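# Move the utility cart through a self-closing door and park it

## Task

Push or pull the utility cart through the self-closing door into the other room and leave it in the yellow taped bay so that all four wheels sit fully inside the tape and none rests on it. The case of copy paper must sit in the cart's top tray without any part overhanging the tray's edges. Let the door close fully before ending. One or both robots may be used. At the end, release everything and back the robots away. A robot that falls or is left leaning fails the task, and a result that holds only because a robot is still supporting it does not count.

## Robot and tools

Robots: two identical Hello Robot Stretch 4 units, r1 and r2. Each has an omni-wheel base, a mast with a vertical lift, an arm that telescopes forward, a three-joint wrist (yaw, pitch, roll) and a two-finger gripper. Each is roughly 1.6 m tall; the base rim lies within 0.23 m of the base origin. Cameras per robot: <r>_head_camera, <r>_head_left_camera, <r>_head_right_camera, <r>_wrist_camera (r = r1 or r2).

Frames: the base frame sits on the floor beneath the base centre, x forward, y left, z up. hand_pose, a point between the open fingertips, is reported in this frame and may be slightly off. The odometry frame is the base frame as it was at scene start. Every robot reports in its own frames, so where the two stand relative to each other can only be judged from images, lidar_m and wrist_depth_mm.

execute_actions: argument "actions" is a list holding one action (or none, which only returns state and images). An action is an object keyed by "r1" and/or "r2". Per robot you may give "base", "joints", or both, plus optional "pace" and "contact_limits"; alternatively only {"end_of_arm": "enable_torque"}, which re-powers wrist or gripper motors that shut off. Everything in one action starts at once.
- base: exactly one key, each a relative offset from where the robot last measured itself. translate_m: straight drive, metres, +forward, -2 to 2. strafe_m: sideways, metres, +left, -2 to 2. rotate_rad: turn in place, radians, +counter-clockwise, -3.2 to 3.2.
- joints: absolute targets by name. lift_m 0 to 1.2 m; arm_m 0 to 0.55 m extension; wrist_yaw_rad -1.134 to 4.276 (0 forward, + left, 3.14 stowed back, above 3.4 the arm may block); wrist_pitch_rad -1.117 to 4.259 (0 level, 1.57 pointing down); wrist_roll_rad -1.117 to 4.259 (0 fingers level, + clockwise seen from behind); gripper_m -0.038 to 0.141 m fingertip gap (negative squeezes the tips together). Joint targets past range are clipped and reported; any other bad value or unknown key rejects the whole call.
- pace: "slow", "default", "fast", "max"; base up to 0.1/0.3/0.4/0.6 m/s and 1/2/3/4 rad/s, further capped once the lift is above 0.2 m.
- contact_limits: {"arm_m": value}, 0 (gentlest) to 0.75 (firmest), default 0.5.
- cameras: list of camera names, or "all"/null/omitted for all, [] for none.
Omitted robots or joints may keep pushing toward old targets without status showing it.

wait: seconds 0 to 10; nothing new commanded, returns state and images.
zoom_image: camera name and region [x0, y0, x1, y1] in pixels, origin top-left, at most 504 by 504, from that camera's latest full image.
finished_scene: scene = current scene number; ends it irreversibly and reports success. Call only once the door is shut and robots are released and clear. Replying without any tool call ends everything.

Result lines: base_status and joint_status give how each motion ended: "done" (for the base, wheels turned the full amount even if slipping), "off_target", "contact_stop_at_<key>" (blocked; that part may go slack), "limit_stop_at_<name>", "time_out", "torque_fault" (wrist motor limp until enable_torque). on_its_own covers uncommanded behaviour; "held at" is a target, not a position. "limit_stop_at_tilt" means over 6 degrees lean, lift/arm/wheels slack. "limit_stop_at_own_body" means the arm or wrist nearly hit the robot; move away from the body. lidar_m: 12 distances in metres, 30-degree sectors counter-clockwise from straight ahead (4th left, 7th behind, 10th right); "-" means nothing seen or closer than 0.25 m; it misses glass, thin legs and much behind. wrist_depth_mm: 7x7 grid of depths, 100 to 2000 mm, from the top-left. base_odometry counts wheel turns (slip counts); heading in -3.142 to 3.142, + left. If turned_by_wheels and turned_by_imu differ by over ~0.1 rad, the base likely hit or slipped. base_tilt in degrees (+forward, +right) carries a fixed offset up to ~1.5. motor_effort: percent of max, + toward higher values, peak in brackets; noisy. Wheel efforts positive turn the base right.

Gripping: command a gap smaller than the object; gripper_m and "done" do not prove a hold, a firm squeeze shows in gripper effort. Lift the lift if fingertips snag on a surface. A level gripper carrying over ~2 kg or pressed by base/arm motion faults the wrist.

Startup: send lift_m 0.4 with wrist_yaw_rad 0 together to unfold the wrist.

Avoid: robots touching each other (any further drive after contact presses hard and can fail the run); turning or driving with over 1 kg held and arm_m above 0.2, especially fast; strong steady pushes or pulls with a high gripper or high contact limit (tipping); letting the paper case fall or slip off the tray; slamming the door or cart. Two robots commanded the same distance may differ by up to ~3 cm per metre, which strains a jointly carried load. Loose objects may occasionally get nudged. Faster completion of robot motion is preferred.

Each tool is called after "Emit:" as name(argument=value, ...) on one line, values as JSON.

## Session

Emit:
execute_actions(actions=[])

Scene clock: 0.00 s.
r1.base_odometry: x=+0.000 y=+0.000 heading=+0.000 (m, m, rad; r1's odometry frame)
r1.turned_by_wheels: +0.000 (rad since the last result)
r1.turned_by_imu: +0.000 (rad since the last result)
r1.base_tilt: forward=-0.7 right=+0.2 (deg)
r1.lidar_m: 0.66 0.62 0.65 0.83 1.37 1.39 1.85 4.10 2.28 1.48 1.37 0.98
r1.base_status: not commanded
r1.joint_positions: lift_m=+0.151 arm_m=-0.002 wrist_yaw_rad=+3.091 wrist_pitch_rad=+0.021 wrist_roll_rad=+0.007 gripper_m=+0.057
r1.joint_status: not commanded
r1.motor_effort: lift_m=+19 arm_m=-1 wrist_yaw_rad=-1 wrist_pitch_rad=-7 wrist_roll_rad=+0 gripper_m=-4 wheel_0=+0 wheel_1=-1 wheel_2=+0 (%)
r1.hand_pose: x=-0.1145 y=+0.1020 z=+0.3234 quat_wxyz=(+0.026, -0.010, +0.004, +1.000) (m; r1's base frame)
r1.wrist_depth_mm: - 139 - - 1863 1464 1255 / - 132 - - 1756 1464 1255 / 112 141 268 - 1808 1430 1255 / 141 - - - 1808 1430 1229 / 1464 1708 1756 - 1661 1430 1229 / 946 904 904 1078 205 1281 1182 / 723 723 788 - 831 891 904
r2.base_odometry: x=+0.000 y=+0.000 heading=+0.000 (m, m, rad; r2's odometry frame)
r2.turned_by_wheels: +0.000 (rad since the last result)
r2.turned_by_imu: +0.000 (rad since the last result)
r2.base_tilt: forward=+0.2 right=+0.1 (deg)
r2.lidar_m: 1.63 1.45 1.47 1.84 2.35 2.39 2.95 1.40 1.42 2.61 2.38 2.38
r2.base_status: not commanded
r2.joint_positions: lift_m=+0.218 arm_m=+0.001 wrist_yaw_rad=+3.106 wrist_pitch_rad=+0.001 wrist_roll_rad=+0.005 gripper_m=+0.057
r2.joint_status: not commanded
r2.motor_effort: lift_m=+19 arm_m=+0 wrist_yaw_rad=-1 wrist_pitch_rad=-7 wrist_roll_rad=+2 gripper_m=-4 wheel_0=+0 wheel_1=+0 wheel_2=+0 (%)
r2.hand_pose: x=-0.1137 y=+0.0975 z=+0.3954 quat_wxyz=(+0.018, -0.001, +0.003, +1.000) (m; r2's base frame)
r2.wrist_depth_mm: 132 138 - - - - 1863 / 109 136 - - - - 1921 / 110 137 - - - - 1921 / 126 151 - - - - 1983 / - - - - - 1863 1808 / 1576 1499 195 1281 1060 1160 1098 / 1078 931 1008 - 931 831 820
pictures: r1_head_camera, r1_head_left_camera, r1_head_right_camera, r1_wrist_camera, r2_head_camera, r2_head_left_camera, r2_head_right_camera, r2_wrist_camera
Images, in order (width x height): r1_head_camera 420x560, r1_head_left_camera 420x672, r1_head_right_camera 420x672, r1_wrist_camera 616x392, r2_head_camera 420x560, r2_head_left_camera 420x672, r2_head_right_camera 420x672, r2_wrist_camera 616x392.

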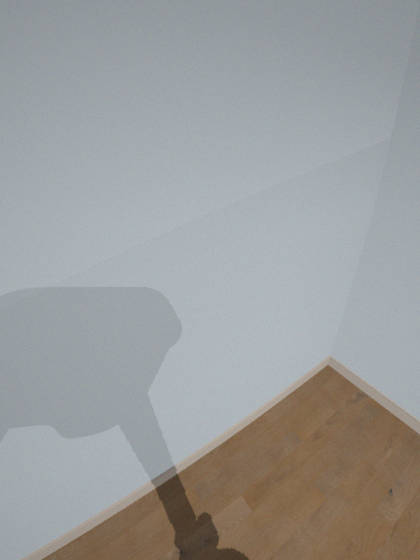

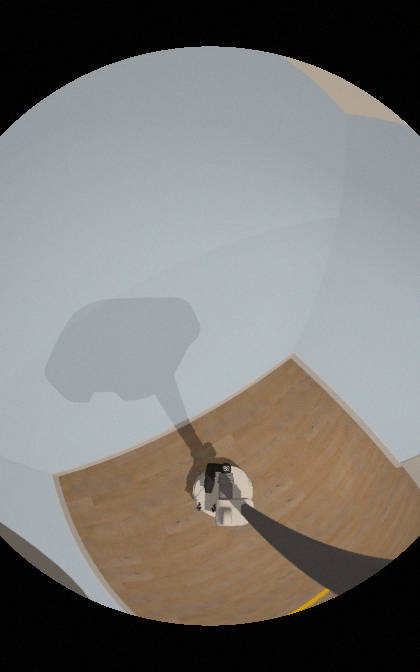

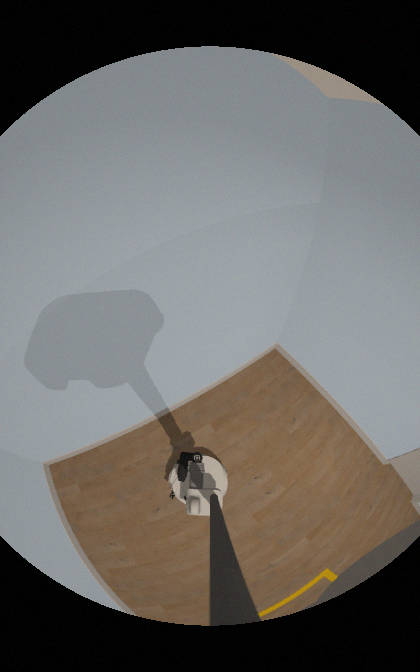

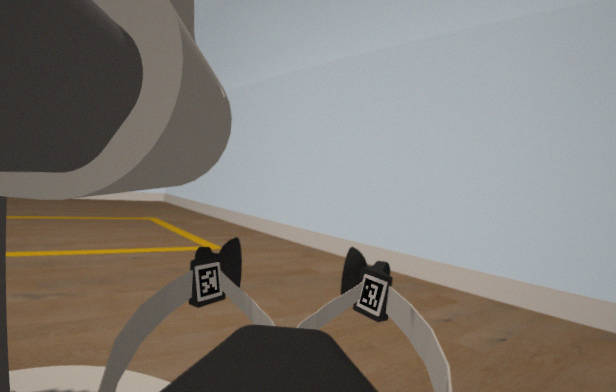

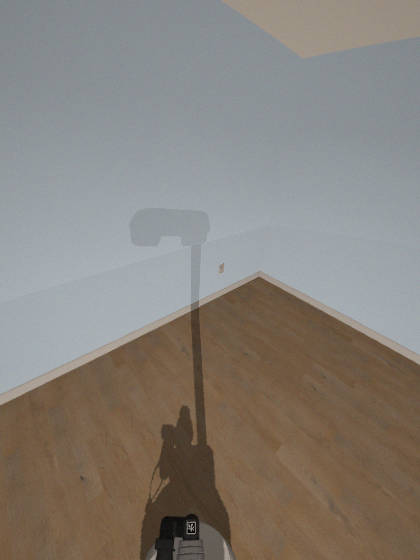

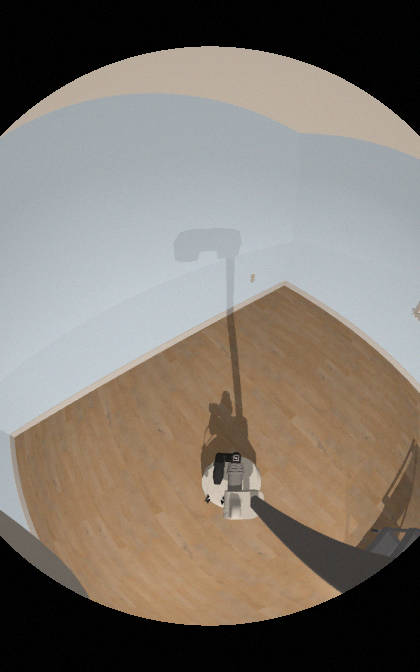

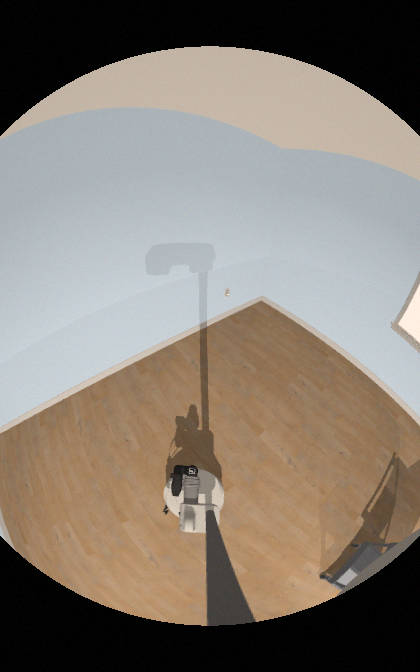

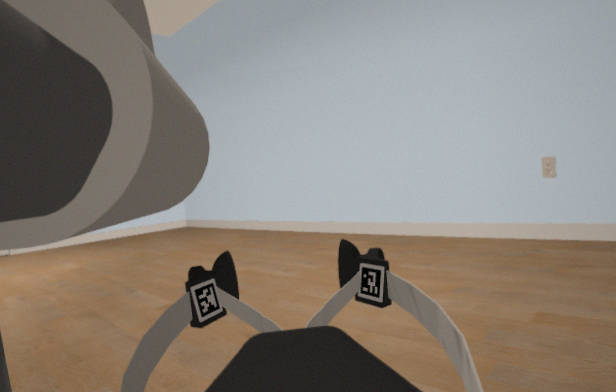

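This time r1 is in the bay room and r2 is in the cart room. I'll turn both to look around.

Emit:
execute_actions(actions=[{"r1":{"base":{"rotate_rad":-2.2},"joints":{"lift_m":0.4,"wrist_yaw_rad":0}},"r2":{"base":{"rotate_rad":-2.0},"joints":{"lift_m":0.4,"wrist_yaw_rad":0}}}], cameras=["r1_head_left_camera","r2_head_left_camera","r2_head_camera"])

Scene clock: 5.93 s.
r1.base_odometry: x=+0.000 y=+0.000 heading=-2.199 (m, m, rad; r1's odometry frame)
r1.turned_by_wheels: -2.199 (rad since the last result)
r1.turned_by_imu: -2.223 (rad since the last result)
r1.base_tilt: forward=-0.7 right=+0.3 (deg)
r1.lidar_m: 2.54 1.53 1.39 1.10 0.70 0.62 0.64 0.80 1.38 1.39 1.71 3.42
r1.base_status: done
r1.joint_positions: lift_m=+0.400 arm_m=-0.002 wrist_yaw_rad=+0.001 wrist_pitch_rad=+0.021 wrist_roll_rad=+0.007 gripper_m=+0.057
r1.joint_status: all done
r1.motor_effort: lift_m=+22(25) arm_m=-1(1) wrist_yaw_rad=-2(16) wrist_pitch_rad=-7(7) wrist_roll_rad=+0(0) gripper_m=-3(6) wheel_0=+5(14) wheel_1=+4(11) wheel_2=+5(12) (%)
r1.hand_pose: x=+0.4576 y=-0.0872 z=+0.5720 quat_wxyz=(+1.000, +0.003, +0.010, +0.000) (m; r1's base frame)
r1.wrist_depth_mm: 1430 1863 - - - - - / 1430 1921 - - - - - / 1464 1921 - - - - - / 1464 1983 - - - - - / 1464 - - - - - - / 1464 1464 1499 1756 206 - - / 1160 1182 1281 - 1366 1464 1464
r2.base_odometry: x=+0.000 y=+0.000 heading=-2.000 (m, m, rad; r2's odometry frame)
r2.turned_by_wheels: -2.000 (rad since the last result)
r2.turned_by_imu: -2.002 (rad since the last result)
r2.base_tilt: forward=+0.3 right=+0.2 (deg)
r2.lidar_m: 1.43 2.54 2.37 2.34 1.60 1.46 1.52 1.95 2.34 2.37 3.09 1.39
r2.base_status: done
r2.joint_positions: lift_m=+0.400 arm_m=+0.001 wrist_yaw_rad=+0.000 wrist_pitch_rad=+0.001 wrist_roll_rad=+0.005 gripper_m=+0.057
r2.joint_status: all done
r2.motor_effort: lift_m=+23(23) arm_m=-1(0) wrist_yaw_rad=-3(6) wrist_pitch_rad=-8(6) wrist_roll_rad=+2(4) gripper_m=-3(4) wheel_0=-1(5) wheel_1=-2(6) wheel_2=-2(6) (%)
r2.hand_pose: x=+0.4601 y=-0.0873 z=+0.5775 quat_wxyz=(+1.000, +0.003, +0.001, +0.000) (m; r2's base frame)
r2.wrist_depth_mm: - - - - - - - / - - - - 1397 - - / - - - 1397 1661 - - / - - - - 1576 - - / - - - - 1756 - - / - - 195 1366 1205 1661 1464 / 1464 1308 1464 - 1229 1138 1138
pictures: r1_head_left_camera, r2_head_camera, r2_head_left_camera
Images, in order (width x height): r1_head_left_camera 420x672, r2_head_camera 420x560, r2_head_left_camera 420x672.

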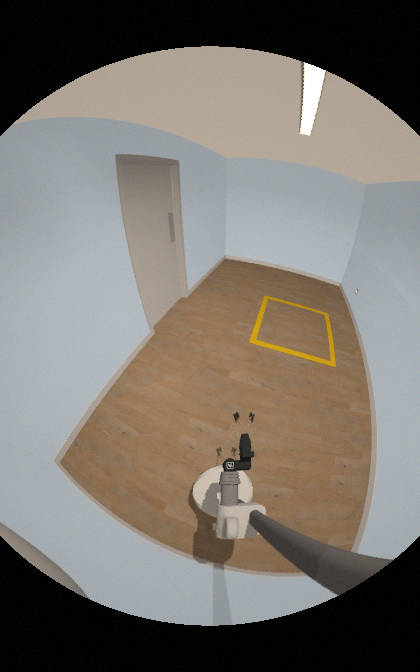

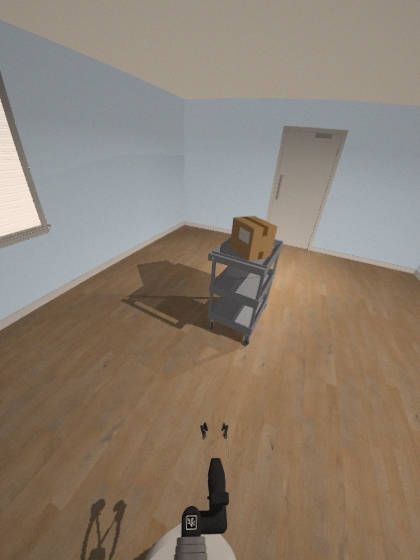

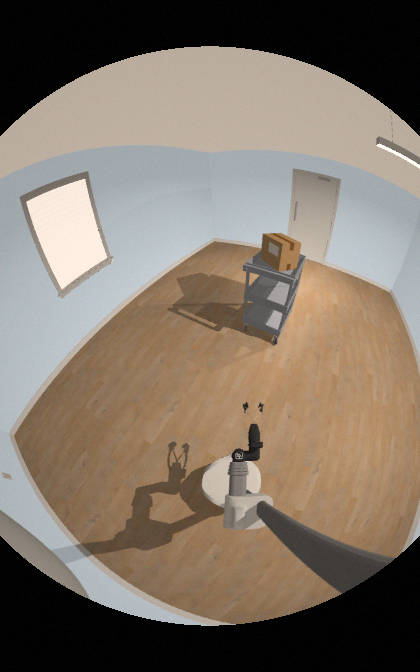

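Emit:
execute_actions(actions=[{"r2":{"base":{"rotate_rad":-0.356},"joints":{"lift_m":0.87,"gripper_m":0.07}},"r1":{"base":{"rotate_rad":0.8}}}], cameras=["r1_head_left_camera","r2_head_left_camera"])

Scene clock: 24.93 s.
r1.base_odometry: x=+0.000 y=+0.000 heading=-1.400 (m, m, rad; r1's odometry frame)
r1.turned_by_wheels: +0.799 (rad since the last result)
r1.turned_by_imu: +0.805 (rad since the last result)
r1.base_tilt: forward=-0.7 right=+0.2 (deg)
r1.lidar_m: 1.40 1.38 0.81 0.63 0.62 0.68 1.05 1.37 1.51 2.24 3.89 1.78
r1.base_status: done
r1.joint_positions: lift_m=+0.400 arm_m=-0.002 wrist_yaw_rad=+0.000 wrist_pitch_rad=+0.021 wrist_roll_rad=+0.007 gripper_m=+0.057
r1.joint_status: not commanded
r1.motor_effort: lift_m=+21(22) arm_m=-1(1) wrist_yaw_rad=-1(3) wrist_pitch_rad=-7(7) wrist_roll_rad=+1(0) gripper_m=-4(4) wheel_0=-5(8) wheel_1=-4(9) wheel_2=-6(13) (%)
r1.hand_pose: x=+0.4575 y=-0.0873 z=+0.5721 quat_wxyz=(+1.000, +0.003, +0.010, +0.000) (m; r1's base frame)
r1.wrist_depth_mm: 1025 1078 1182 1366 1499 1863 - / 1025 1138 1255 1366 1537 1863 - / 1042 1118 1255 1430 1576 1921 - / 1042 1160 1281 1430 1576 1921 - / 1060 1182 1229 1397 1618 1921 - / 1078 1138 1229 1397 204 1863 - / 1078 1138 1255 - 1366 1430 1499
r2.base_odometry: x=+0.000 y=+0.000 heading=-2.356 (m, m, rad; r2's odometry frame)
r2.turned_by_wheels: -0.356 (rad since the last result)
r2.turned_by_imu: -0.358 (rad since the last result)
r2.base_tilt: forward=+0.3 right=+0.1 (deg)
r2.lidar_m: 1.38 1.52 2.44 2.39 1.95 1.53 1.48 1.57 2.28 2.35 2.51 3.62
r2.base_status: done
r2.joint_positions: lift_m=+0.870 arm_m=+0.001 wrist_yaw_rad=+0.000 wrist_pitch_rad=+0.001 wrist_roll_rad=+0.005 gripper_m=+0.070
r2.joint_status: all done
r2.motor_effort: lift_m=+23(22) arm_m=+0(0) wrist_yaw_rad=+0(2) wrist_pitch_rad=-7(9) wrist_roll_rad=+2(1) gripper_m=-4(3) wheel_0=+1(7) wheel_1=+0(5) wheel_2=+0(4) (%)
r2.hand_pose: x=+0.4600 y=-0.0874 z=+1.0474 quat_wxyz=(+1.000, +0.003, +0.001, +0.000) (m; r2's base frame)
r2.wrist_depth_mm: - - - - - - - / - - - - - - - / - - - - - - - / - - - - - - - / - - 1397 - - - - / - - 200 1921 - - - / - 1499 1255 - - - 1921
pictures: r1_head_left_camera, r2_head_left_camera
Images, in order (width x height): r1_head_left_camera 420x672, r2_head_left_camera 420x672.

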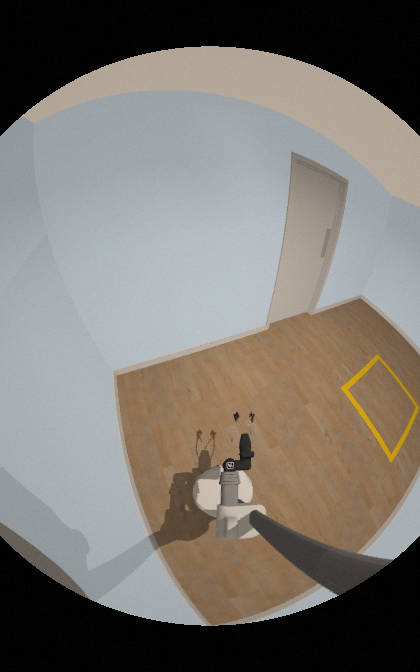

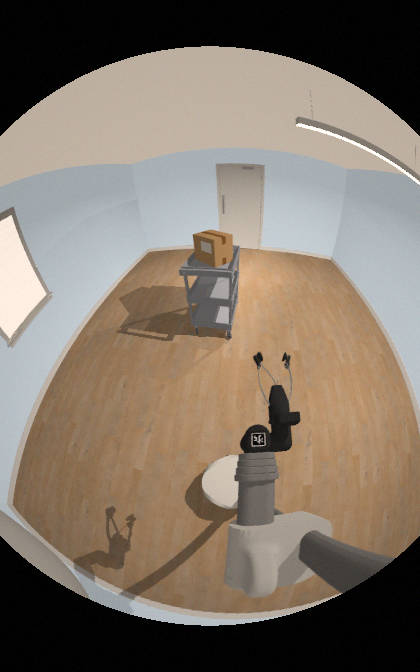

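Emit:
execute_actions(actions=[{"r2":{"base":{"strafe_m":-0.7}},"r1":{"base":{"rotate_rad":0.35}}}], cameras=[])

Emit:
execute_actions(actions=[{"r2":{"base":{"translate_m":2.0}},"r1":{"base":{"strafe_m":-1.4}}}], cameras=[])

Emit:
execute_actions(actions=[{"r2":{"base":{"translate_m":0.7}}}], cameras=["r1_head_left_camera","r2_head_left_camera"])

Scene clock: 40.83 s.
r1.base_odometry: x=+0.000 y=+0.000 heading=-1.051 (m, m, rad; r1's odometry frame)
r1.turned_by_wheels: +0.349 (rad since the last result)
r1.turned_by_imu: +0.350 (rad since the last result)
r1.base_tilt: forward=-0.7 right=+0.2 (deg)
r1.lidar_m: 1.38 0.98 0.66 0.62 0.64 0.84 1.38 1.42 1.87 4.11 2.25 1.46
r1.base_status: done
r1.joint_positions: lift_m=+0.400 arm_m=-0.002 wrist_yaw_rad=+0.000 wrist_pitch_rad=+0.021 wrist_roll_rad=+0.007 gripper_m=+0.057
r1.joint_status: not commanded
r1.motor_effort: lift_m=+21(21) arm_m=-1(1) wrist_yaw_rad=-1(1) wrist_pitch_rad=-7(7) wrist_roll_rad=+0(1) gripper_m=-3(1) wheel_0=-4(14) wheel_1=-3(9) wheel_2=-5(13) (%)
r1.hand_pose: x=+0.4575 y=-0.0873 z=+0.5721 quat_wxyz=(+1.000, +0.003, +0.010, +0.000) (m; r1's base frame)
r1.wrist_depth_mm: 1078 1118 1182 1160 1205 1281 1308 / 1138 1138 1160 1205 1205 1255 1255 / 1160 1160 1182 1205 1255 1281 1308 / 1138 1160 1255 1229 1255 1308 1336 / 1160 1182 1205 1255 1255 1308 1308 / 1138 1182 1229 1229 204 1336 1336 / 1160 1160 1182 - 1255 1255 1336
r2.base_odometry: x=-0.495 y=+0.495 heading=-2.356 (m, m, rad; r2's odometry frame)
r2.turned_by_wheels: +0.000 (rad since the last result)
r2.turned_by_imu: -0.003 (rad since the last result)
r2.base_tilt: forward=+0.3 right=+0.1 (deg)
r2.lidar_m: 4.28 1.59 3.15 3.11 2.06 1.57 1.51 1.63 1.68 1.63 1.74 2.53
r2.base_status: done
r2.joint_positions: lift_m=+0.870 arm_m=+0.001 wrist_yaw_rad=+0.000 wrist_pitch_rad=+0.001 wrist_roll_rad=+0.005 gripper_m=+0.070
r2.joint_status: not commanded
r2.motor_effort: lift_m=+22(23) arm_m=+0(0) wrist_yaw_rad=+0(3) wrist_pitch_rad=-6(7) wrist_roll_rad=+2(2) gripper_m=-4(3) wheel_0=+0(9) wheel_1=+1(10) wheel_2=+0(1) (%)
r2.hand_pose: x=+0.4600 y=-0.0874 z=+1.0475 quat_wxyz=(+1.000, +0.003, +0.001, +0.000) (m; r2's base frame)
r2.wrist_depth_mm: - - - - - - - / - - - - - - - / - - - - - - - / - - - - - - - / 1397 - - - - - - / 1756 - 200 - - - - / 1366 1537 - - - - -
pictures: none
No camera images: the call's "cameras" was empty. Leave "cameras" out to get every camera's image.

Scene clock: 49.00 s.
r1.base_odometry: x=-1.215 y=-0.695 heading=-1.051 (m, m, rad; r1's odometry frame)
r1.turned_by_wheels: +0.000 (rad since the last result)
r1.turned_by_imu: -0.008 (rad since the last result)
r1.base_tilt: forward=-0.6 right=+0.2 (deg)
r1.lidar_m: 1.47 1.51 1.98 2.01 2.00 1.35 1.26 1.32 1.76 2.71 2.29 1.64
r1.base_status: done
r1.joint_positions: lift_m=+0.400 arm_m=-0.002 wrist_yaw_rad=+0.000 wrist_pitch_rad=+0.021 wrist_roll_rad=+0.007 gripper_m=+0.057
r1.joint_status: not commanded
r1.motor_effort: lift_m=+21(21) arm_m=-1(1) wrist_yaw_rad=-1(2) wrist_pitch_rad=-7(7) wrist_roll_rad=+0(0) gripper_m=-3(3) wheel_0=+4(12) wheel_1=-3(12) wheel_2=+0(5) (%)
r1.hand_pose: x=+0.4575 y=-0.0874 z=+0.5721 quat_wxyz=(+1.000, +0.003, +0.010, +0.000) (m; r1's base frame)
r1.wrist_depth_mm: 1182 1255 1308 1366 1397 1336 1397 / 1205 1229 1308 1366 1430 1366 1366 / 1255 1255 1366 1397 1464 1430 1430 / 1255 1281 1397 1397 1397 1397 1397 / 1229 1308 1308 1397 1430 1430 1430 / 1255 1255 1281 1366 205 1397 1464 / 1160 1160 1281 - 1366 1397 1430
r2.base_odometry: x=-1.909 y=-0.919 heading=-2.356 (m, m, rad; r2's odometry frame)
r2.turned_by_wheels: +0.000 (rad since the last result)
r2.turned_by_imu: -0.010 (rad since the last result)
r2.base_tilt: forward=+0.3 right=+0.1 (deg)
r2.lidar_m: 2.25 2.40 3.03 0.61 0.67 3.61 3.60 2.40 1.83 1.78 1.90 2.31
r2.base_status: done
r2.joint_positions: lift_m=+0.870 arm_m=+0.001 wrist_yaw_rad=+0.000 wrist_pitch_rad=+0.001 wrist_roll_rad=+0.005 gripper_m=+0.070
r2.joint_status: not commanded
r2.motor_effort: lift_m=+22(22) arm_m=+0(0) wrist_yaw_rad=-2(0) wrist_pitch_rad=-8(7) wrist_roll_rad=+1(0) gripper_m=-3(3) wheel_0=-1(5) wheel_1=-1(5) wheel_2=+0(8) (%)
r2.hand_pose: x=+0.4600 y=-0.0874 z=+1.0475 quat_wxyz=(+1.000, +0.003, +0.001, +0.000) (m; r2's base frame)
r2.wrist_depth_mm: 1983 1921 1983 - - - - / 1983 1983 - - - - - / - - - - - - - / - - - - - - - / - - - - - - - / - - 200 - - - - / - - - - - - 1921
pictures: none
No camera images: the call's "cameras" was empty. Leave "cameras" out to get every camera's image.

Scene clock: 52.83 s.
r1.base_odometry: x=-1.215 y=-0.695 heading=-1.051 (m, m, rad; r1's odometry frame)
r1.turned_by_wheels: +0.000 (rad since the last result)
r1.turned_by_imu: -0.001 (rad since the last result)
r1.base_tilt: forward=-0.7 right=+0.3 (deg)
r1.lidar_m: 1.47 1.52 1.99 2.01 2.00 1.36 1.28 1.32 1.75 2.71 2.31 1.64
r1.base_status: not commanded
r1.joint_positions: lift_m=+0.400 arm_m=-0.002 wrist_yaw_rad=+0.000 wrist_pitch_rad=+0.021 wrist_roll_rad=+0.007 gripper_m=+0.057
r1.joint_status: not commanded
r1.motor_effort: lift_m=+21(21) arm_m=-1(1) wrist_yaw_rad=-1(1) wrist_pitch_rad=-7(7) wrist_roll_rad=+0(0) gripper_m=-5(4) wheel_0=+3(3) wheel_1=-3(3) wheel_2=+0(0) (%)
r1.hand_pose: x=+0.4575 y=-0.0874 z=+0.5721 quat_wxyz=(+1.000, +0.003, +0.010, +0.000) (m; r1's base frame)
r1.wrist_depth_mm: 1229 1255 1281 1366 1397 1397 1397 / 1229 1255 1308 1397 1430 1397 1397 / 1229 1281 1366 1366 1464 1397 1430 / 1281 1255 1336 1430 1430 1366 1397 / 1255 1281 1255 1430 1430 1464 1464 / 1255 1255 1281 1430 204 1430 1464 / 1182 1182 1281 - 1336 1366 1464
r2.base_odometry: x=-2.404 y=-1.414 heading=-2.356 (m, m, rad; r2's odometry frame)
r2.turned_by_wheels: +0.000 (rad since the last result)
r2.turned_by_imu: -0.003 (rad since the last result)
r2.base_tilt: forward=+0.3 right=+0.1 (deg)
r2.lidar_m: 1.55 1.66 2.37 2.92 0.94 0.91 - 2.46 1.89 1.82 1.95 1.59
r2.base_status: done
r2.joint_positions: lift_m=+0.870 arm_m=+0.001 wrist_yaw_rad=+0.000 wrist_pitch_rad=+0.001 wrist_roll_rad=+0.005 gripper_m=+0.070
r2.joint_status: not commanded
r2.motor_effort: lift_m=+22(22) arm_m=+0(0) wrist_yaw_rad=-1(2) wrist_pitch_rad=-6(7) wrist_roll_rad=+1(3) gripper_m=-3(2) wheel_0=+0(6) wheel_1=-1(2) wheel_2=+3(9) (%)
r2.hand_pose: x=+0.4600 y=-0.0874 z=+1.0475 quat_wxyz=(+1.000, +0.003, +0.001, +0.000) (m; r2's base frame)
r2.wrist_depth_mm: 1281 1308 1308 1336 1336 1336 1336 / 1281 1336 1336 1308 1308 1366 1366 / 1281 1308 1308 1336 1366 1366 1336 / 1308 1336 1308 1366 1336 1336 1336 / 1336 1336 1308 1336 1366 1336 1397 / 1336 1366 199 1366 1397 1366 1366 / 1336 1366 1366 - 1366 1430 1397
pictures: r1_head_left_camera, r2_head_left_camera
Images, in order (width x height): r1_head_left_camera 420x672, r2_head_left_camera 420x672.

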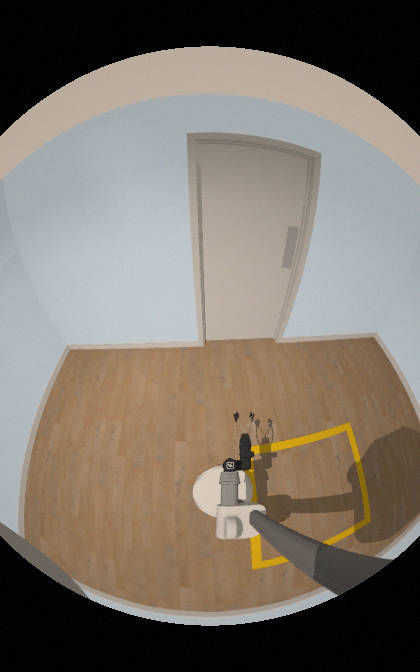

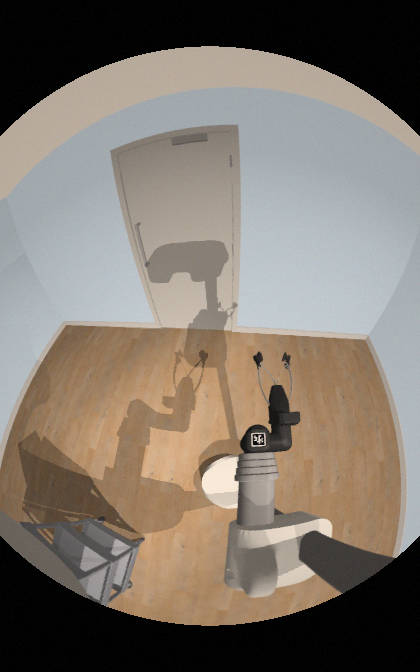

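Emit:
execute_actions(actions=[{"r2":{"base":{"translate_m":0.5}}}], cameras=[])

Emit:
execute_actions(actions=[{"r2":{"base":{"strafe_m":0.82}}}], cameras=["r2_wrist_camera","r2_head_camera"])

Scene clock: 62.03 s.
r1.base_odometry: x=-1.215 y=-0.695 heading=-1.051 (m, m, rad; r1's odometry frame)
r1.turned_by_wheels: +0.000 (rad since the last result)
r1.turned_by_imu: -0.002 (rad since the last result)
r1.base_tilt: forward=-0.6 right=+0.3 (deg)
r1.lidar_m: 1.47 1.52 1.99 2.01 1.97 1.38 1.27 1.31 1.72 2.71 2.30 1.64
r1.base_status: not commanded
r1.joint_positions: lift_m=+0.400 arm_m=-0.002 wrist_yaw_rad=+0.000 wrist_pitch_rad=+0.021 wrist_roll_rad=+0.007 gripper_m=+0.057
r1.joint_status: not commanded
r1.motor_effort: lift_m=+21(21) arm_m=-1(1) wrist_yaw_rad=-1(1) wrist_pitch_rad=-7(7) wrist_roll_rad=+0(0) gripper_m=-5(5) wheel_0=+4(4) wheel_1=-3(3) wheel_2=+0(0) (%)
r1.hand_pose: x=+0.4575 y=-0.0874 z=+0.5721 quat_wxyz=(+1.000, +0.003, +0.010, +0.000) (m; r1's base frame)
r1.wrist_depth_mm: 1229 1229 1255 1366 1397 1366 1336 / 1205 1255 1336 1366 1397 1366 1397 / 1205 1229 1336 1397 1430 1366 1397 / 1281 1281 1397 1397 1430 1430 1464 / 1229 1281 1281 1397 1430 1430 1397 / 1255 1281 1255 1430 204 1397 1430 / 1182 1182 1308 - 1308 1397 1430
r2.base_odometry: x=-2.758 y=-1.768 heading=-2.357 (m, m, rad; r2's odometry frame)
r2.turned_by_wheels: +0.000 (rad since the last result)
r2.turned_by_imu: -0.004 (rad since the last result)
r2.base_tilt: forward=+0.4 right=+0.0 (deg)
r2.lidar_m: 1.04 1.13 1.62 2.90 3.07 1.31 - 2.51 1.90 1.85 1.44 1.08
r2.base_status: done
r2.joint_positions: lift_m=+0.870 arm_m=+0.001 wrist_yaw_rad=+0.000 wrist_pitch_rad=+0.001 wrist_roll_rad=+0.005 gripper_m=+0.070
r2.joint_status: not commanded
r2.motor_effort: lift_m=+22(22) arm_m=+0(0) wrist_yaw_rad=-2(2) wrist_pitch_rad=-8(6) wrist_roll_rad=+1(2) gripper_m=-3(2) wheel_0=-1(6) wheel_1=-1(2) wheel_2=+0(9) (%)
r2.hand_pose: x=+0.4600 y=-0.0874 z=+1.0475 quat_wxyz=(+1.000, +0.003, +0.001, +0.000) (m; r2's base frame)
r2.wrist_depth_mm: 809 820 809 798 820 831 854 / 820 809 809 820 820 831 831 / 809 809 831 831 831 831 842 / 820 831 831 842 842 842 854 / 820 831 831 842 842 854 854 / 831 842 200 842 854 866 866 / 831 854 854 - 854 878 878
pictures: none
No camera images: the call's "cameras" was empty. Leave "cameras" out to get every camera's image.

Scene clock: 66.17 s.
r1.base_odometry: x=-1.215 y=-0.695 heading=-1.051 (m, m, rad; r1's odometry frame)
r1.turned_by_wheels: +0.000 (rad since the last result)
r1.turned_by_imu: -0.002 (rad since the last result)
r1.base_tilt: forward=-0.6 right=+0.3 (deg)
r1.lidar_m: 1.48 1.53 1.99 2.01 2.00 1.36 1.28 1.33 1.73 2.70 2.30 1.66
r1.base_status: not commanded
r1.joint_positions: lift_m=+0.400 arm_m=-0.002 wrist_yaw_rad=+0.000 wrist_pitch_rad=+0.021 wrist_roll_rad=+0.007 gripper_m=+0.057
r1.joint_status: not commanded
r1.motor_effort: lift_m=+21(21) arm_m=-1(1) wrist_yaw_rad=-2(1) wrist_pitch_rad=-7(7) wrist_roll_rad=+0(1) gripper_m=-4(2) wheel_0=+4(4) wheel_1=-3(3) wheel_2=+0(0) (%)
r1.hand_pose: x=+0.4575 y=-0.0874 z=+0.5721 quat_wxyz=(+1.000, +0.003, +0.010, +0.000) (m; r1's base frame)
r1.wrist_depth_mm: 1205 1255 1255 1366 1397 1336 1397 / 1205 1229 1336 1366 1397 1397 1430 / 1255 1281 1366 1397 1464 1430 1397 / 1229 1281 1397 1366 1397 1397 1430 / 1255 1308 1281 1430 1499 1464 1464 / 1255 1281 1281 1397 204 1464 1464 / 1182 1160 1308 - 1336 1430 1430
r2.base_odometry: x=-2.178 y=-2.348 heading=-2.356 (m, m, rad; r2's odometry frame)
r2.turned_by_wheels: +0.000 (rad since the last result)
r2.turned_by_imu: +0.001 (rad since the last result)
r2.base_tilt: forward=+0.4 right=+0.1 (deg)
r2.lidar_m: 1.07 1.17 1.68 2.05 2.22 3.11 1.12 3.61 2.74 2.70 1.50 1.13
r2.base_status: done
r2.joint_positions: lift_m=+0.870 arm_m=+0.001 wrist_yaw_rad=+0.000 wrist_pitch_rad=+0.001 wrist_roll_rad=+0.005 gripper_m=+0.070
r2.joint_status: not commanded
r2.motor_effort: lift_m=+22(22) arm_m=-1(1) wrist_yaw_rad=-2(1) wrist_pitch_rad=-7(7) wrist_roll_rad=+2(1) gripper_m=-2(3) wheel_0=+2(4) wheel_1=+0(7) wheel_2=-1(1) (%)
r2.hand_pose: x=+0.4600 y=-0.0874 z=+1.0475 quat_wxyz=(+1.000, +0.003, +0.001, +0.000) (m; r2's base frame)
r2.wrist_depth_mm: 842 854 878 866 878 891 904 / 866 866 866 878 878 878 891 / 866 878 878 878 866 891 878 / 891 866 866 891 878 904 904 / 878 891 891 904 904 891 904 / 904 878 200 904 904 917 931 / 891 891 891 - 917 917 946
pictures: r2_head_camera, r2_wrist_camera
Images, in order (width x height): r2_head_camera 420x560, r2_wrist_camera 616x392.

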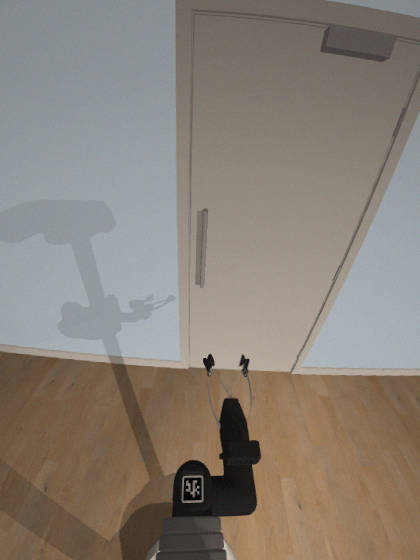

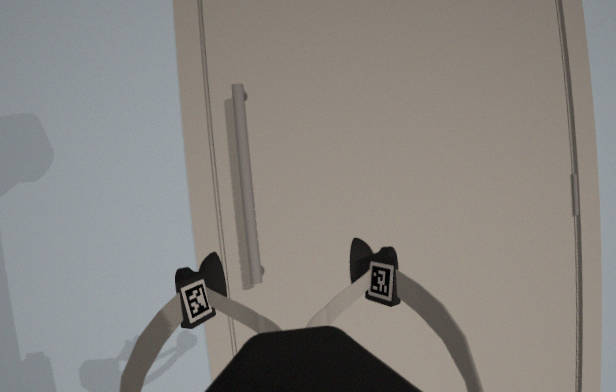

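Emit:
execute_actions(actions=[{"r2":{"base":{"strafe_m":0.1},"joints":{"lift_m":0.95,"arm_m":0.3}}}], cameras=[])

Emit:
execute_actions(actions=[{"r2":{"base":{"translate_m":0.2},"pace":"slow"}}], cameras=["r2_wrist_camera"])

Scene clock: 76.00 s.
r1.base_odometry: x=-1.215 y=-0.695 heading=-1.051 (m, m, rad; r1's odometry frame)
r1.turned_by_wheels: +0.000 (rad since the last result)
r1.turned_by_imu: -0.002 (rad since the last result)
r1.base_tilt: forward=-0.7 right=+0.2 (deg)
r1.lidar_m: 1.47 1.52 2.00 2.01 1.99 1.36 1.27 1.30 1.74 2.72 2.31 1.66
r1.base_status: not commanded
r1.joint_positions: lift_m=+0.400 arm_m=-0.002 wrist_yaw_rad=+0.000 wrist_pitch_rad=+0.021 wrist_roll_rad=+0.007 gripper_m=+0.057
r1.joint_status: not commanded
r1.motor_effort: lift_m=+21(21) arm_m=-1(1) wrist_yaw_rad=-1(1) wrist_pitch_rad=-7(7) wrist_roll_rad=+0(0) gripper_m=-4(4) wheel_0=+4(4) wheel_1=-3(3) wheel_2=+0(0) (%)
r1.hand_pose: x=+0.4575 y=-0.0874 z=+0.5721 quat_wxyz=(+1.000, +0.003, +0.010, +0.000) (m; r1's base frame)
r1.wrist_depth_mm: 1205 1255 1255 1397 1397 1366 1397 / 1205 1255 1336 1336 1397 1366 1366 / 1229 1255 1366 1397 1397 1397 1397 / 1229 1255 1366 1397 1464 1397 1430 / 1255 1308 1308 1397 1464 1430 1397 / 1255 1281 1281 1397 204 1430 1430 / 1160 1182 1308 - 1366 1397 1464
r2.base_odometry: x=-2.108 y=-2.418 heading=-2.357 (m, m, rad; r2's odometry frame)
r2.turned_by_wheels: +0.000 (rad since the last result)
r2.turned_by_imu: -0.001 (rad since the last result)
r2.base_tilt: forward=+0.2 right=+0.2 (deg)
r2.lidar_m: 1.04 1.19 1.70 1.93 2.08 2.93 1.09 3.74 2.84 2.79 1.52 1.14
r2.base_status: done
r2.joint_positions: lift_m=+0.950 arm_m=+0.299 wrist_yaw_rad=+0.000 wrist_pitch_rad=+0.001 wrist_roll_rad=+0.005 gripper_m=+0.070
r2.joint_status: all done
r2.motor_effort: lift_m=+23(25) arm_m=+5(5) wrist_yaw_rad=-2(1) wrist_pitch_rad=-7(7) wrist_roll_rad=+1(1) gripper_m=-3(4) wheel_0=-1(6) wheel_1=-2(12) wheel_2=-1(1) (%)
r2.hand_pose: x=+0.7585 y=-0.0874 z=+1.1275 quat_wxyz=(+1.000, +0.003, +0.001, +0.000) (m; r2's base frame)
r2.wrist_depth_mm: 580 574 585 580 597 591 597 / 580 580 585 591 597 597 591 / 585 585 580 591 603 597 609 / 585 585 591 597 603 603 603 / 591 591 585 609 609 609 615 / 603 597 199 603 603 615 621 / 603 603 609 - 615 615 621
pictures: none
No camera images: the call's "cameras" was empty. Leave "cameras" out to get every camera's image.

Scene clock: 79.30 s.
r1.base_odometry: x=-1.215 y=-0.695 heading=-1.051 (m, m, rad; r1's odometry frame)
r1.turned_by_wheels: +0.000 (rad since the last result)
r1.turned_by_imu: -0.001 (rad since the last result)
r1.base_tilt: forward=-0.7 right=+0.3 (deg)
r1.lidar_m: 1.47 1.51 2.00 2.00 1.98 1.36 1.28 1.32 1.75 2.71 2.30 1.66
r1.base_status: not commanded
r1.joint_positions: lift_m=+0.400 arm_m=-0.002 wrist_yaw_rad=+0.000 wrist_pitch_rad=+0.021 wrist_roll_rad=+0.007 gripper_m=+0.057
r1.joint_status: not commanded
r1.motor_effort: lift_m=+21(21) arm_m=-1(1) wrist_yaw_rad=-1(1) wrist_pitch_rad=-7(7) wrist_roll_rad=+0(0) gripper_m=-3(3) wheel_0=+4(3) wheel_1=-3(3) wheel_2=+0(0) (%)
r1.hand_pose: x=+0.4575 y=-0.0874 z=+0.5721 quat_wxyz=(+1.000, +0.003, +0.010, +0.000) (m; r1's base frame)
r1.wrist_depth_mm: 1205 1205 1281 1397 1430 1336 1366 / 1205 1255 1308 1430 1397 1366 1397 / 1255 1255 1366 1366 1397 1397 1464 / 1229 1281 1397 1366 1464 1430 1430 / 1229 1281 1255 1397 1464 1430 1430 / 1229 1281 1281 1464 204 1430 1430 / 1160 1182 1308 - 1336 1366 1464
r2.base_odometry: x=-2.249 y=-2.560 heading=-2.357 (m, m, rad; r2's odometry frame)
r2.turned_by_wheels: +0.000 (rad since the last result)
r2.turned_by_imu: -0.001 (rad since the last result)
r2.base_tilt: forward=+0.3 right=+0.0 (deg)
r2.lidar_m: 0.87 0.96 1.40 1.93 2.08 2.91 1.31 3.76 2.87 2.80 1.23 0.94
r2.base_status: done
r2.joint_positions: lift_m=+0.950 arm_m=+0.299 wrist_yaw_rad=+0.000 wrist_pitch_rad=+0.001 wrist_roll_rad=+0.005 gripper_m=+0.070
r2.joint_status: not commanded
r2.motor_effort: lift_m=+23(23) arm_m=+5(5) wrist_yaw_rad=-1(1) wrist_pitch_rad=-7(6) wrist_roll_rad=+1(2) gripper_m=-2(4) wheel_0=+3(5) wheel_1=+1(1) wheel_2=-1(6) (%)
r2.hand_pose: x=+0.7585 y=-0.0874 z=+1.1275 quat_wxyz=(+1.000, +0.003, +0.001, +0.000) (m; r2's base frame)
r2.wrist_depth_mm: 377 384 373 387 387 392 397 / 382 382 379 392 394 397 397 / 384 389 377 392 397 399 402 / 387 387 382 397 399 404 402 / 392 394 387 397 402 404 404 / 392 394 200 402 404 404 410 / 397 397 389 - 407 413 413
pictures: r2_wrist_camera
Images, in order (width x height): r2_wrist_camera 616x392.

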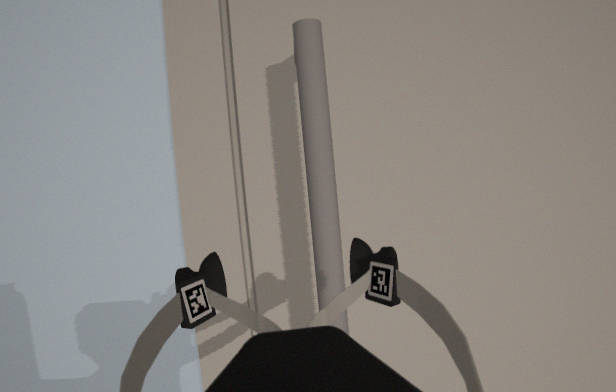

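Emit:
execute_actions(actions=[{"r2":{"base":{"strafe_m":-0.03},"joints":{"arm_m":0.43}}}], cameras=["r2_wrist_camera"])

Emit:
execute_actions(actions=[{"r2":{"joints":{"gripper_m":-0.035}}}], cameras=[])

Emit:
execute_actions(actions=[{"r2":{"joints":{"arm_m":0.05},"contact_limits":{"arm_m":0.75},"pace":"slow"}}], cameras=["r2_head_left_camera"])

Scene clock: 87.40 s.
r1.base_odometry: x=-1.215 y=-0.695 heading=-1.051 (m, m, rad; r1's odometry frame)
r1.turned_by_wheels: +0.000 (rad since the last result)
r1.turned_by_imu: -0.002 (rad since the last result)
r1.base_tilt: forward=-0.7 right=+0.3 (deg)
r1.lidar_m: 1.47 1.51 1.99 1.99 2.00 1.37 1.27 1.32 1.76 2.71 2.32 1.67
r1.base_status: not commanded
r1.joint_positions: lift_m=+0.400 arm_m=-0.002 wrist_yaw_rad=+0.000 wrist_pitch_rad=+0.021 wrist_roll_rad=+0.007 gripper_m=+0.057
r1.joint_status: not commanded
r1.motor_effort: lift_m=+21(21) arm_m=-1(1) wrist_yaw_rad=-1(1) wrist_pitch_rad=-7(7) wrist_roll_rad=-1(0) gripper_m=-4(5) wheel_0=+4(4) wheel_1=-3(3) wheel_2=+0(0) (%)
r1.hand_pose: x=+0.4575 y=-0.0874 z=+0.5721 quat_wxyz=(+1.000, +0.003, +0.010, +0.000) (m; r1's base frame)
r1.wrist_depth_mm: 1205 1255 1308 1336 1430 1336 1397 / 1182 1255 1308 1366 1464 1397 1397 / 1229 1255 1397 1366 1464 1366 1397 / 1229 1281 1366 1397 1430 1366 1430 / 1255 1308 1308 1397 1430 1366 1430 / 1281 1308 1308 1397 204 1464 1430 / 1160 1160 1308 - 1366 1397 1430
r2.base_odometry: x=-2.270 y=-2.539 heading=-2.357 (m, m, rad; r2's odometry frame)
r2.turned_by_wheels: +0.000 (rad since the last result)
r2.turned_by_imu: -0.001 (rad since the last result)
r2.base_tilt: forward=+0.3 right=+0.1 (deg)
r2.lidar_m: 0.85 0.96 1.39 1.96 2.12 3.01 1.31 3.71 2.85 2.76 1.22 0.94
r2.base_status: done
r2.joint_positions: lift_m=+0.950 arm_m=+0.429 wrist_yaw_rad=+0.000 wrist_pitch_rad=+0.001 wrist_roll_rad=+0.005 gripper_m=+0.070
r2.joint_status: all done
r2.motor_effort: lift_m=+23(23) arm_m=+5(5) wrist_yaw_rad=-3(1) wrist_pitch_rad=-6(6) wrist_roll_rad=+0(0) gripper_m=-3(4) wheel_0=+1(8) wheel_1=+0(2) wheel_2=+0(0) (%)
r2.hand_pose: x=+0.8885 y=-0.0874 z=+1.1275 quat_wxyz=(+1.000, +0.003, +0.001, +0.000) (m; r2's base frame)
r2.wrist_depth_mm: 253 243 258 258 262 264 265 / 255 245 259 198 263 263 266 / 257 246 263 192 264 267 267 / 259 248 263 201 265 268 267 / 260 249 266 197 267 270 271 / 263 251 199 193 270 271 273 / 266 254 268 - 272 274 274
pictures: r2_wrist_camera
Images, in order (width x height): r2_wrist_camera 616x392.

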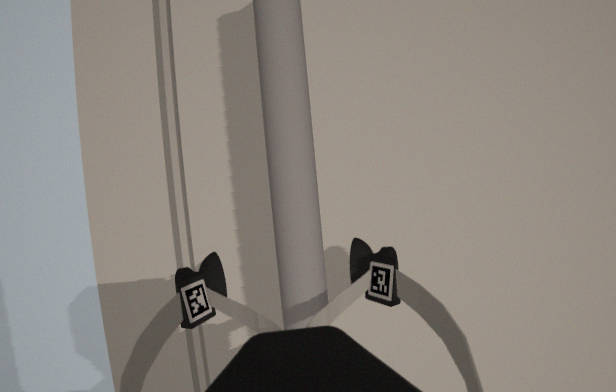

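Scene clock: 89.13 s.
r1.base_odometry: x=-1.215 y=-0.695 heading=-1.051 (m, m, rad; r1's odometry frame)
r1.turned_by_wheels: +0.000 (rad since the last result)
r1.turned_by_imu: -0.001 (rad since the last result)
r1.base_tilt: forward=-0.7 right=+0.3 (deg)
r1.lidar_m: 1.48 1.52 1.97 2.01 1.97 1.37 1.28 1.32 1.74 2.71 2.32 1.66
r1.base_status: not commanded
r1.joint_positions: lift_m=+0.400 arm_m=-0.002 wrist_yaw_rad=+0.000 wrist_pitch_rad=+0.021 wrist_roll_rad=+0.007 gripper_m=+0.057
r1.joint_status: not commanded
r1.motor_effort: lift_m=+21(21) arm_m=-1(1) wrist_yaw_rad=-1(1) wrist_pitch_rad=-7(7) wrist_roll_rad=+0(0) gripper_m=-5(6) wheel_0=+4(3) wheel_1=-3(3) wheel_2=+0(0) (%)
r1.hand_pose: x=+0.4575 y=-0.0874 z=+0.5721 quat_wxyz=(+1.000, +0.003, +0.010, +0.000) (m; r1's base frame)
r1.wrist_depth_mm: 1229 1205 1255 1397 1430 1366 1366 / 1205 1255 1281 1397 1464 1366 1397 / 1255 1229 1336 1397 1430 1397 1430 / 1255 1255 1366 1397 1464 1430 1430 / 1255 1281 1308 1397 1499 1464 1430 / 1229 1308 1281 1430 204 1430 1464 / 1160 1182 1308 - 1366 1397 1430
r2.base_odometry: x=-2.270 y=-2.539 heading=-2.357 (m, m, rad; r2's odometry frame)
r2.turned_by_wheels: +0.000 (rad since the last result)
r2.turned_by_imu: -0.018 (rad since the last result)
r2.base_tilt: forward=+0.4 right=+0.0 (deg)
r2.lidar_m: 0.82 0.95 1.37 1.96 2.09 2.93 1.32 3.79 2.85 2.77 1.22 0.92
r2.base_status: not commanded
r2.joint_positions: lift_m=+0.950 arm_m=+0.431 wrist_yaw_rad=+0.007 wrist_pitch_rad=+0.001 wrist_roll_rad=+0.005 gripper_m=-0.034
r2.joint_status: all done
r2.on_its_own: wrist_yaw_rad is at rest, and its effort (-23) is outside its rest range (-13 to +13)
r2.motor_effort: lift_m=+23(23) arm_m=-3(5) wrist_yaw_rad=-23(25) wrist_pitch_rad=-8(7) wrist_roll_rad=+2(2) gripper_m=-26(25) wheel_0=-4(11) wheel_1=-4(10) wheel_2=+9(8) (%)
r2.hand_pose: x=+0.8907 y=-0.0853 z=+1.1274 quat_wxyz=(+1.000, +0.003, +0.001, +0.004) (m; r2's base frame)
r2.wrist_depth_mm: 236 236 240 243 246 249 252 / 247 237 243 246 249 251 254 / 250 239 244 248 249 253 255 / 252 241 245 249 251 255 257 / 253 243 248 181 253 256 257 / 255 243 182 179 183 258 259 / 256 244 250 - 256 260 263
pictures: none
No camera images: the call's "cameras" was empty. Leave "cameras" out to get every camera's image.

Scene clock: 94.20 s.
r1.base_odometry: x=-1.215 y=-0.695 heading=-1.051 (m, m, rad; r1's odometry frame)
r1.turned_by_wheels: +0.000 (rad since the last result)
r1.turned_by_imu: -0.002 (rad since the last result)
r1.base_tilt: forward=-0.6 right=+0.2 (deg)
r1.lidar_m: 1.47 1.52 1.96 2.01 2.00 1.38 1.27 1.33 1.73 2.72 2.28 1.67
r1.base_status: not commanded
r1.joint_positions: lift_m=+0.400 arm_m=-0.002 wrist_yaw_rad=+0.000 wrist_pitch_rad=+0.021 wrist_roll_rad=+0.007 gripper_m=+0.057
r1.joint_status: not commanded
r1.motor_effort: lift_m=+21(21) arm_m=-1(1) wrist_yaw_rad=-1(1) wrist_pitch_rad=-7(7) wrist_roll_rad=+0(0) gripper_m=-4(2) wheel_0=+4(3) wheel_1=-3(3) wheel_2=+0(0) (%)
r1.hand_pose: x=+0.4575 y=-0.0874 z=+0.5721 quat_wxyz=(+1.000, +0.003, +0.010, +0.000) (m; r1's base frame)
r1.wrist_depth_mm: 1229 1281 1281 1537 1808 1366 1397 / 1205 1229 1308 1537 1808 1397 1397 / 1229 1229 1366 1576 1808 1366 1366 / 1229 1281 1366 1576 - 1397 1430 / 1255 1281 1336 1576 - 1397 1464 / 1281 1281 1308 1576 204 1430 1430 / 1182 1160 1308 - 1308 1397 1430
r2.base_odometry: x=-2.271 y=-2.539 heading=-2.355 (m, m, rad; r2's odometry frame)
r2.turned_by_wheels: +0.001 (rad since the last result)
r2.turned_by_imu: -0.542 (rad since the last result)
r2.base_tilt: forward=+0.3 right=+0.2 (deg)
r2.lidar_m: 0.41 0.74 0.83 1.14 1.82 1.91 2.69 1.42 1.54 3.00 2.85 0.79
r2.base_status: not commanded
r2.joint_positions: lift_m=+0.950 arm_m=+0.053 wrist_yaw_rad=+0.019 wrist_pitch_rad=+0.003 wrist_roll_rad=+0.005 gripper_m=-0.034
r2.joint_status: all done
r2.on_its_own: wrist_yaw_rad is at rest, and its effort (-56) is outside its rest range (-13 to +13)
r2.motor_effort: lift_m=+23(23) arm_m=-15(13) wrist_yaw_rad=-56(58) wrist_pitch_rad=-13(11) wrist_roll_rad=+5(4) gripper_m=-26(30) wheel_0=+1(12) wheel_1=-4(5) wheel_2=+17(17) (%)
r2.contact_limits: arm_m 0.75
r2.hand_pose: x=+0.5137 y=-0.0820 z=+1.1269 quat_wxyz=(+1.000, +0.002, +0.002, +0.009) (m; r2's base frame)
r2.wrist_depth_mm: 154 187 224 345 597 976 1205 / 156 187 225 342 574 991 1229 / 158 186 232 338 559 960 1205 / 157 185 228 332 539 960 1205 / 160 183 227 180 530 976 1205 / 162 175 182 178 178 976 1205 / 167 161 216 - 559 960 1205
pictures: r2_head_left_camera
Images, in order (width x height): r2_head_left_camera 420x672.

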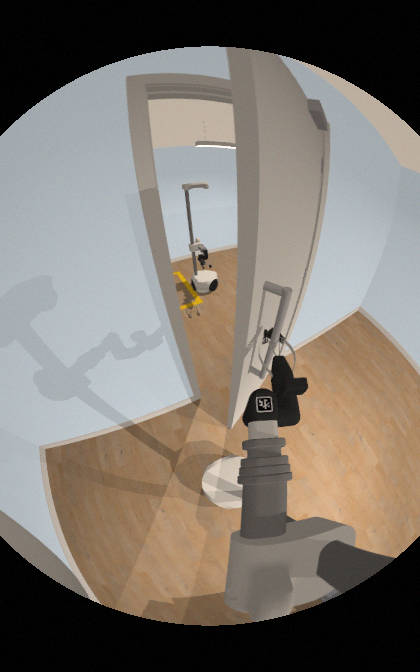

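Emit:
execute_actions(actions=[{"r2":{"base":{"strafe_m":-0.3},"pace":"slow"}}], cameras=["r2_head_left_camera"])

Scene clock: 105.07 s.
r1.base_odometry: x=-1.215 y=-0.695 heading=-1.051 (m, m, rad; r1's odometry frame)
r1.turned_by_wheels: +0.000 (rad since the last result)
r1.turned_by_imu: -0.003 (rad since the last result)
r1.base_tilt: forward=-0.6 right=+0.2 (deg)
r1.lidar_m: 1.48 1.52 1.96 2.00 1.99 1.37 1.26 1.33 1.74 2.71 2.30 1.68
r1.base_status: not commanded
r1.joint_positions: lift_m=+0.400 arm_m=-0.002 wrist_yaw_rad=+0.000 wrist_pitch_rad=+0.021 wrist_roll_rad=+0.007 gripper_m=+0.057
r1.joint_status: not commanded
r1.motor_effort: lift_m=+21(21) arm_m=-1(1) wrist_yaw_rad=-1(2) wrist_pitch_rad=-7(7) wrist_roll_rad=+0(0) gripper_m=-4(5) wheel_0=+3(4) wheel_1=-3(3) wheel_2=+0(0) (%)
r1.hand_pose: x=+0.4575 y=-0.0874 z=+0.5721 quat_wxyz=(+1.000, +0.003, +0.010, +0.000) (m; r1's base frame)
r1.wrist_depth_mm: 1205 1229 1255 1397 1464 1366 1397 / 1205 1229 1308 1430 1576 1366 1366 / 1229 1229 1366 1430 1576 1397 1430 / 1229 1281 1397 1499 1576 1397 1430 / 1255 1255 1308 1464 1618 1430 1430 / 1255 1281 1308 1464 204 1430 1464 / 1182 1205 1281 - 1308 1430 1430
r2.base_odometry: x=-2.483 y=-2.328 heading=-2.354 (m, m, rad; r2's odometry frame)
r2.turned_by_wheels: +0.002 (rad since the last result)
r2.turned_by_imu: +0.715 (rad since the last result)
r2.base_tilt: forward=+0.3 right=+0.1 (deg)
r2.lidar_m: 0.44 0.77 1.29 2.09 2.40 1.53 1.57 3.15 2.66 1.46 0.72 0.52
r2.base_status: done
r2.joint_positions: lift_m=+0.950 arm_m=+0.051 wrist_yaw_rad=+0.023 wrist_pitch_rad=+0.002 wrist_roll_rad=+0.005 gripper_m=-0.034
r2.joint_status: not commanded
r2.on_its_own: wrist_yaw_rad is at rest, and its effort (-69) is outside its rest range (-13 to +13)
r2.motor_effort: lift_m=+23(23) arm_m=-3(15) wrist_yaw_rad=-69(100) wrist_pitch_rad=-8(14) wrist_roll_rad=+1(3) gripper_m=-24(28) wheel_0=+11(25) wheel_1=-1(6) wheel_2=+15(18) (%)
r2.hand_pose: x=+0.5119 y=-0.0807 z=+1.1274 quat_wxyz=(+1.000, +0.003, +0.001, +0.012) (m; r2's base frame)
r2.wrist_depth_mm: 436 418 169 239 240 241 244 / 439 418 173 240 242 244 244 / 445 427 241 242 243 246 246 / 445 433 241 243 246 246 248 / 452 436 243 245 248 248 249 / 459 436 178 181 176 251 252 / 466 436 247 - 251 253 254
pictures: r2_head_left_camera
Images, in order (width x height): r2_head_left_camera 420x672.

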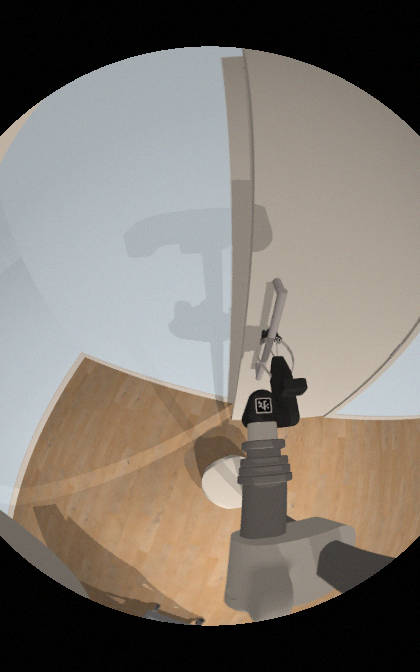

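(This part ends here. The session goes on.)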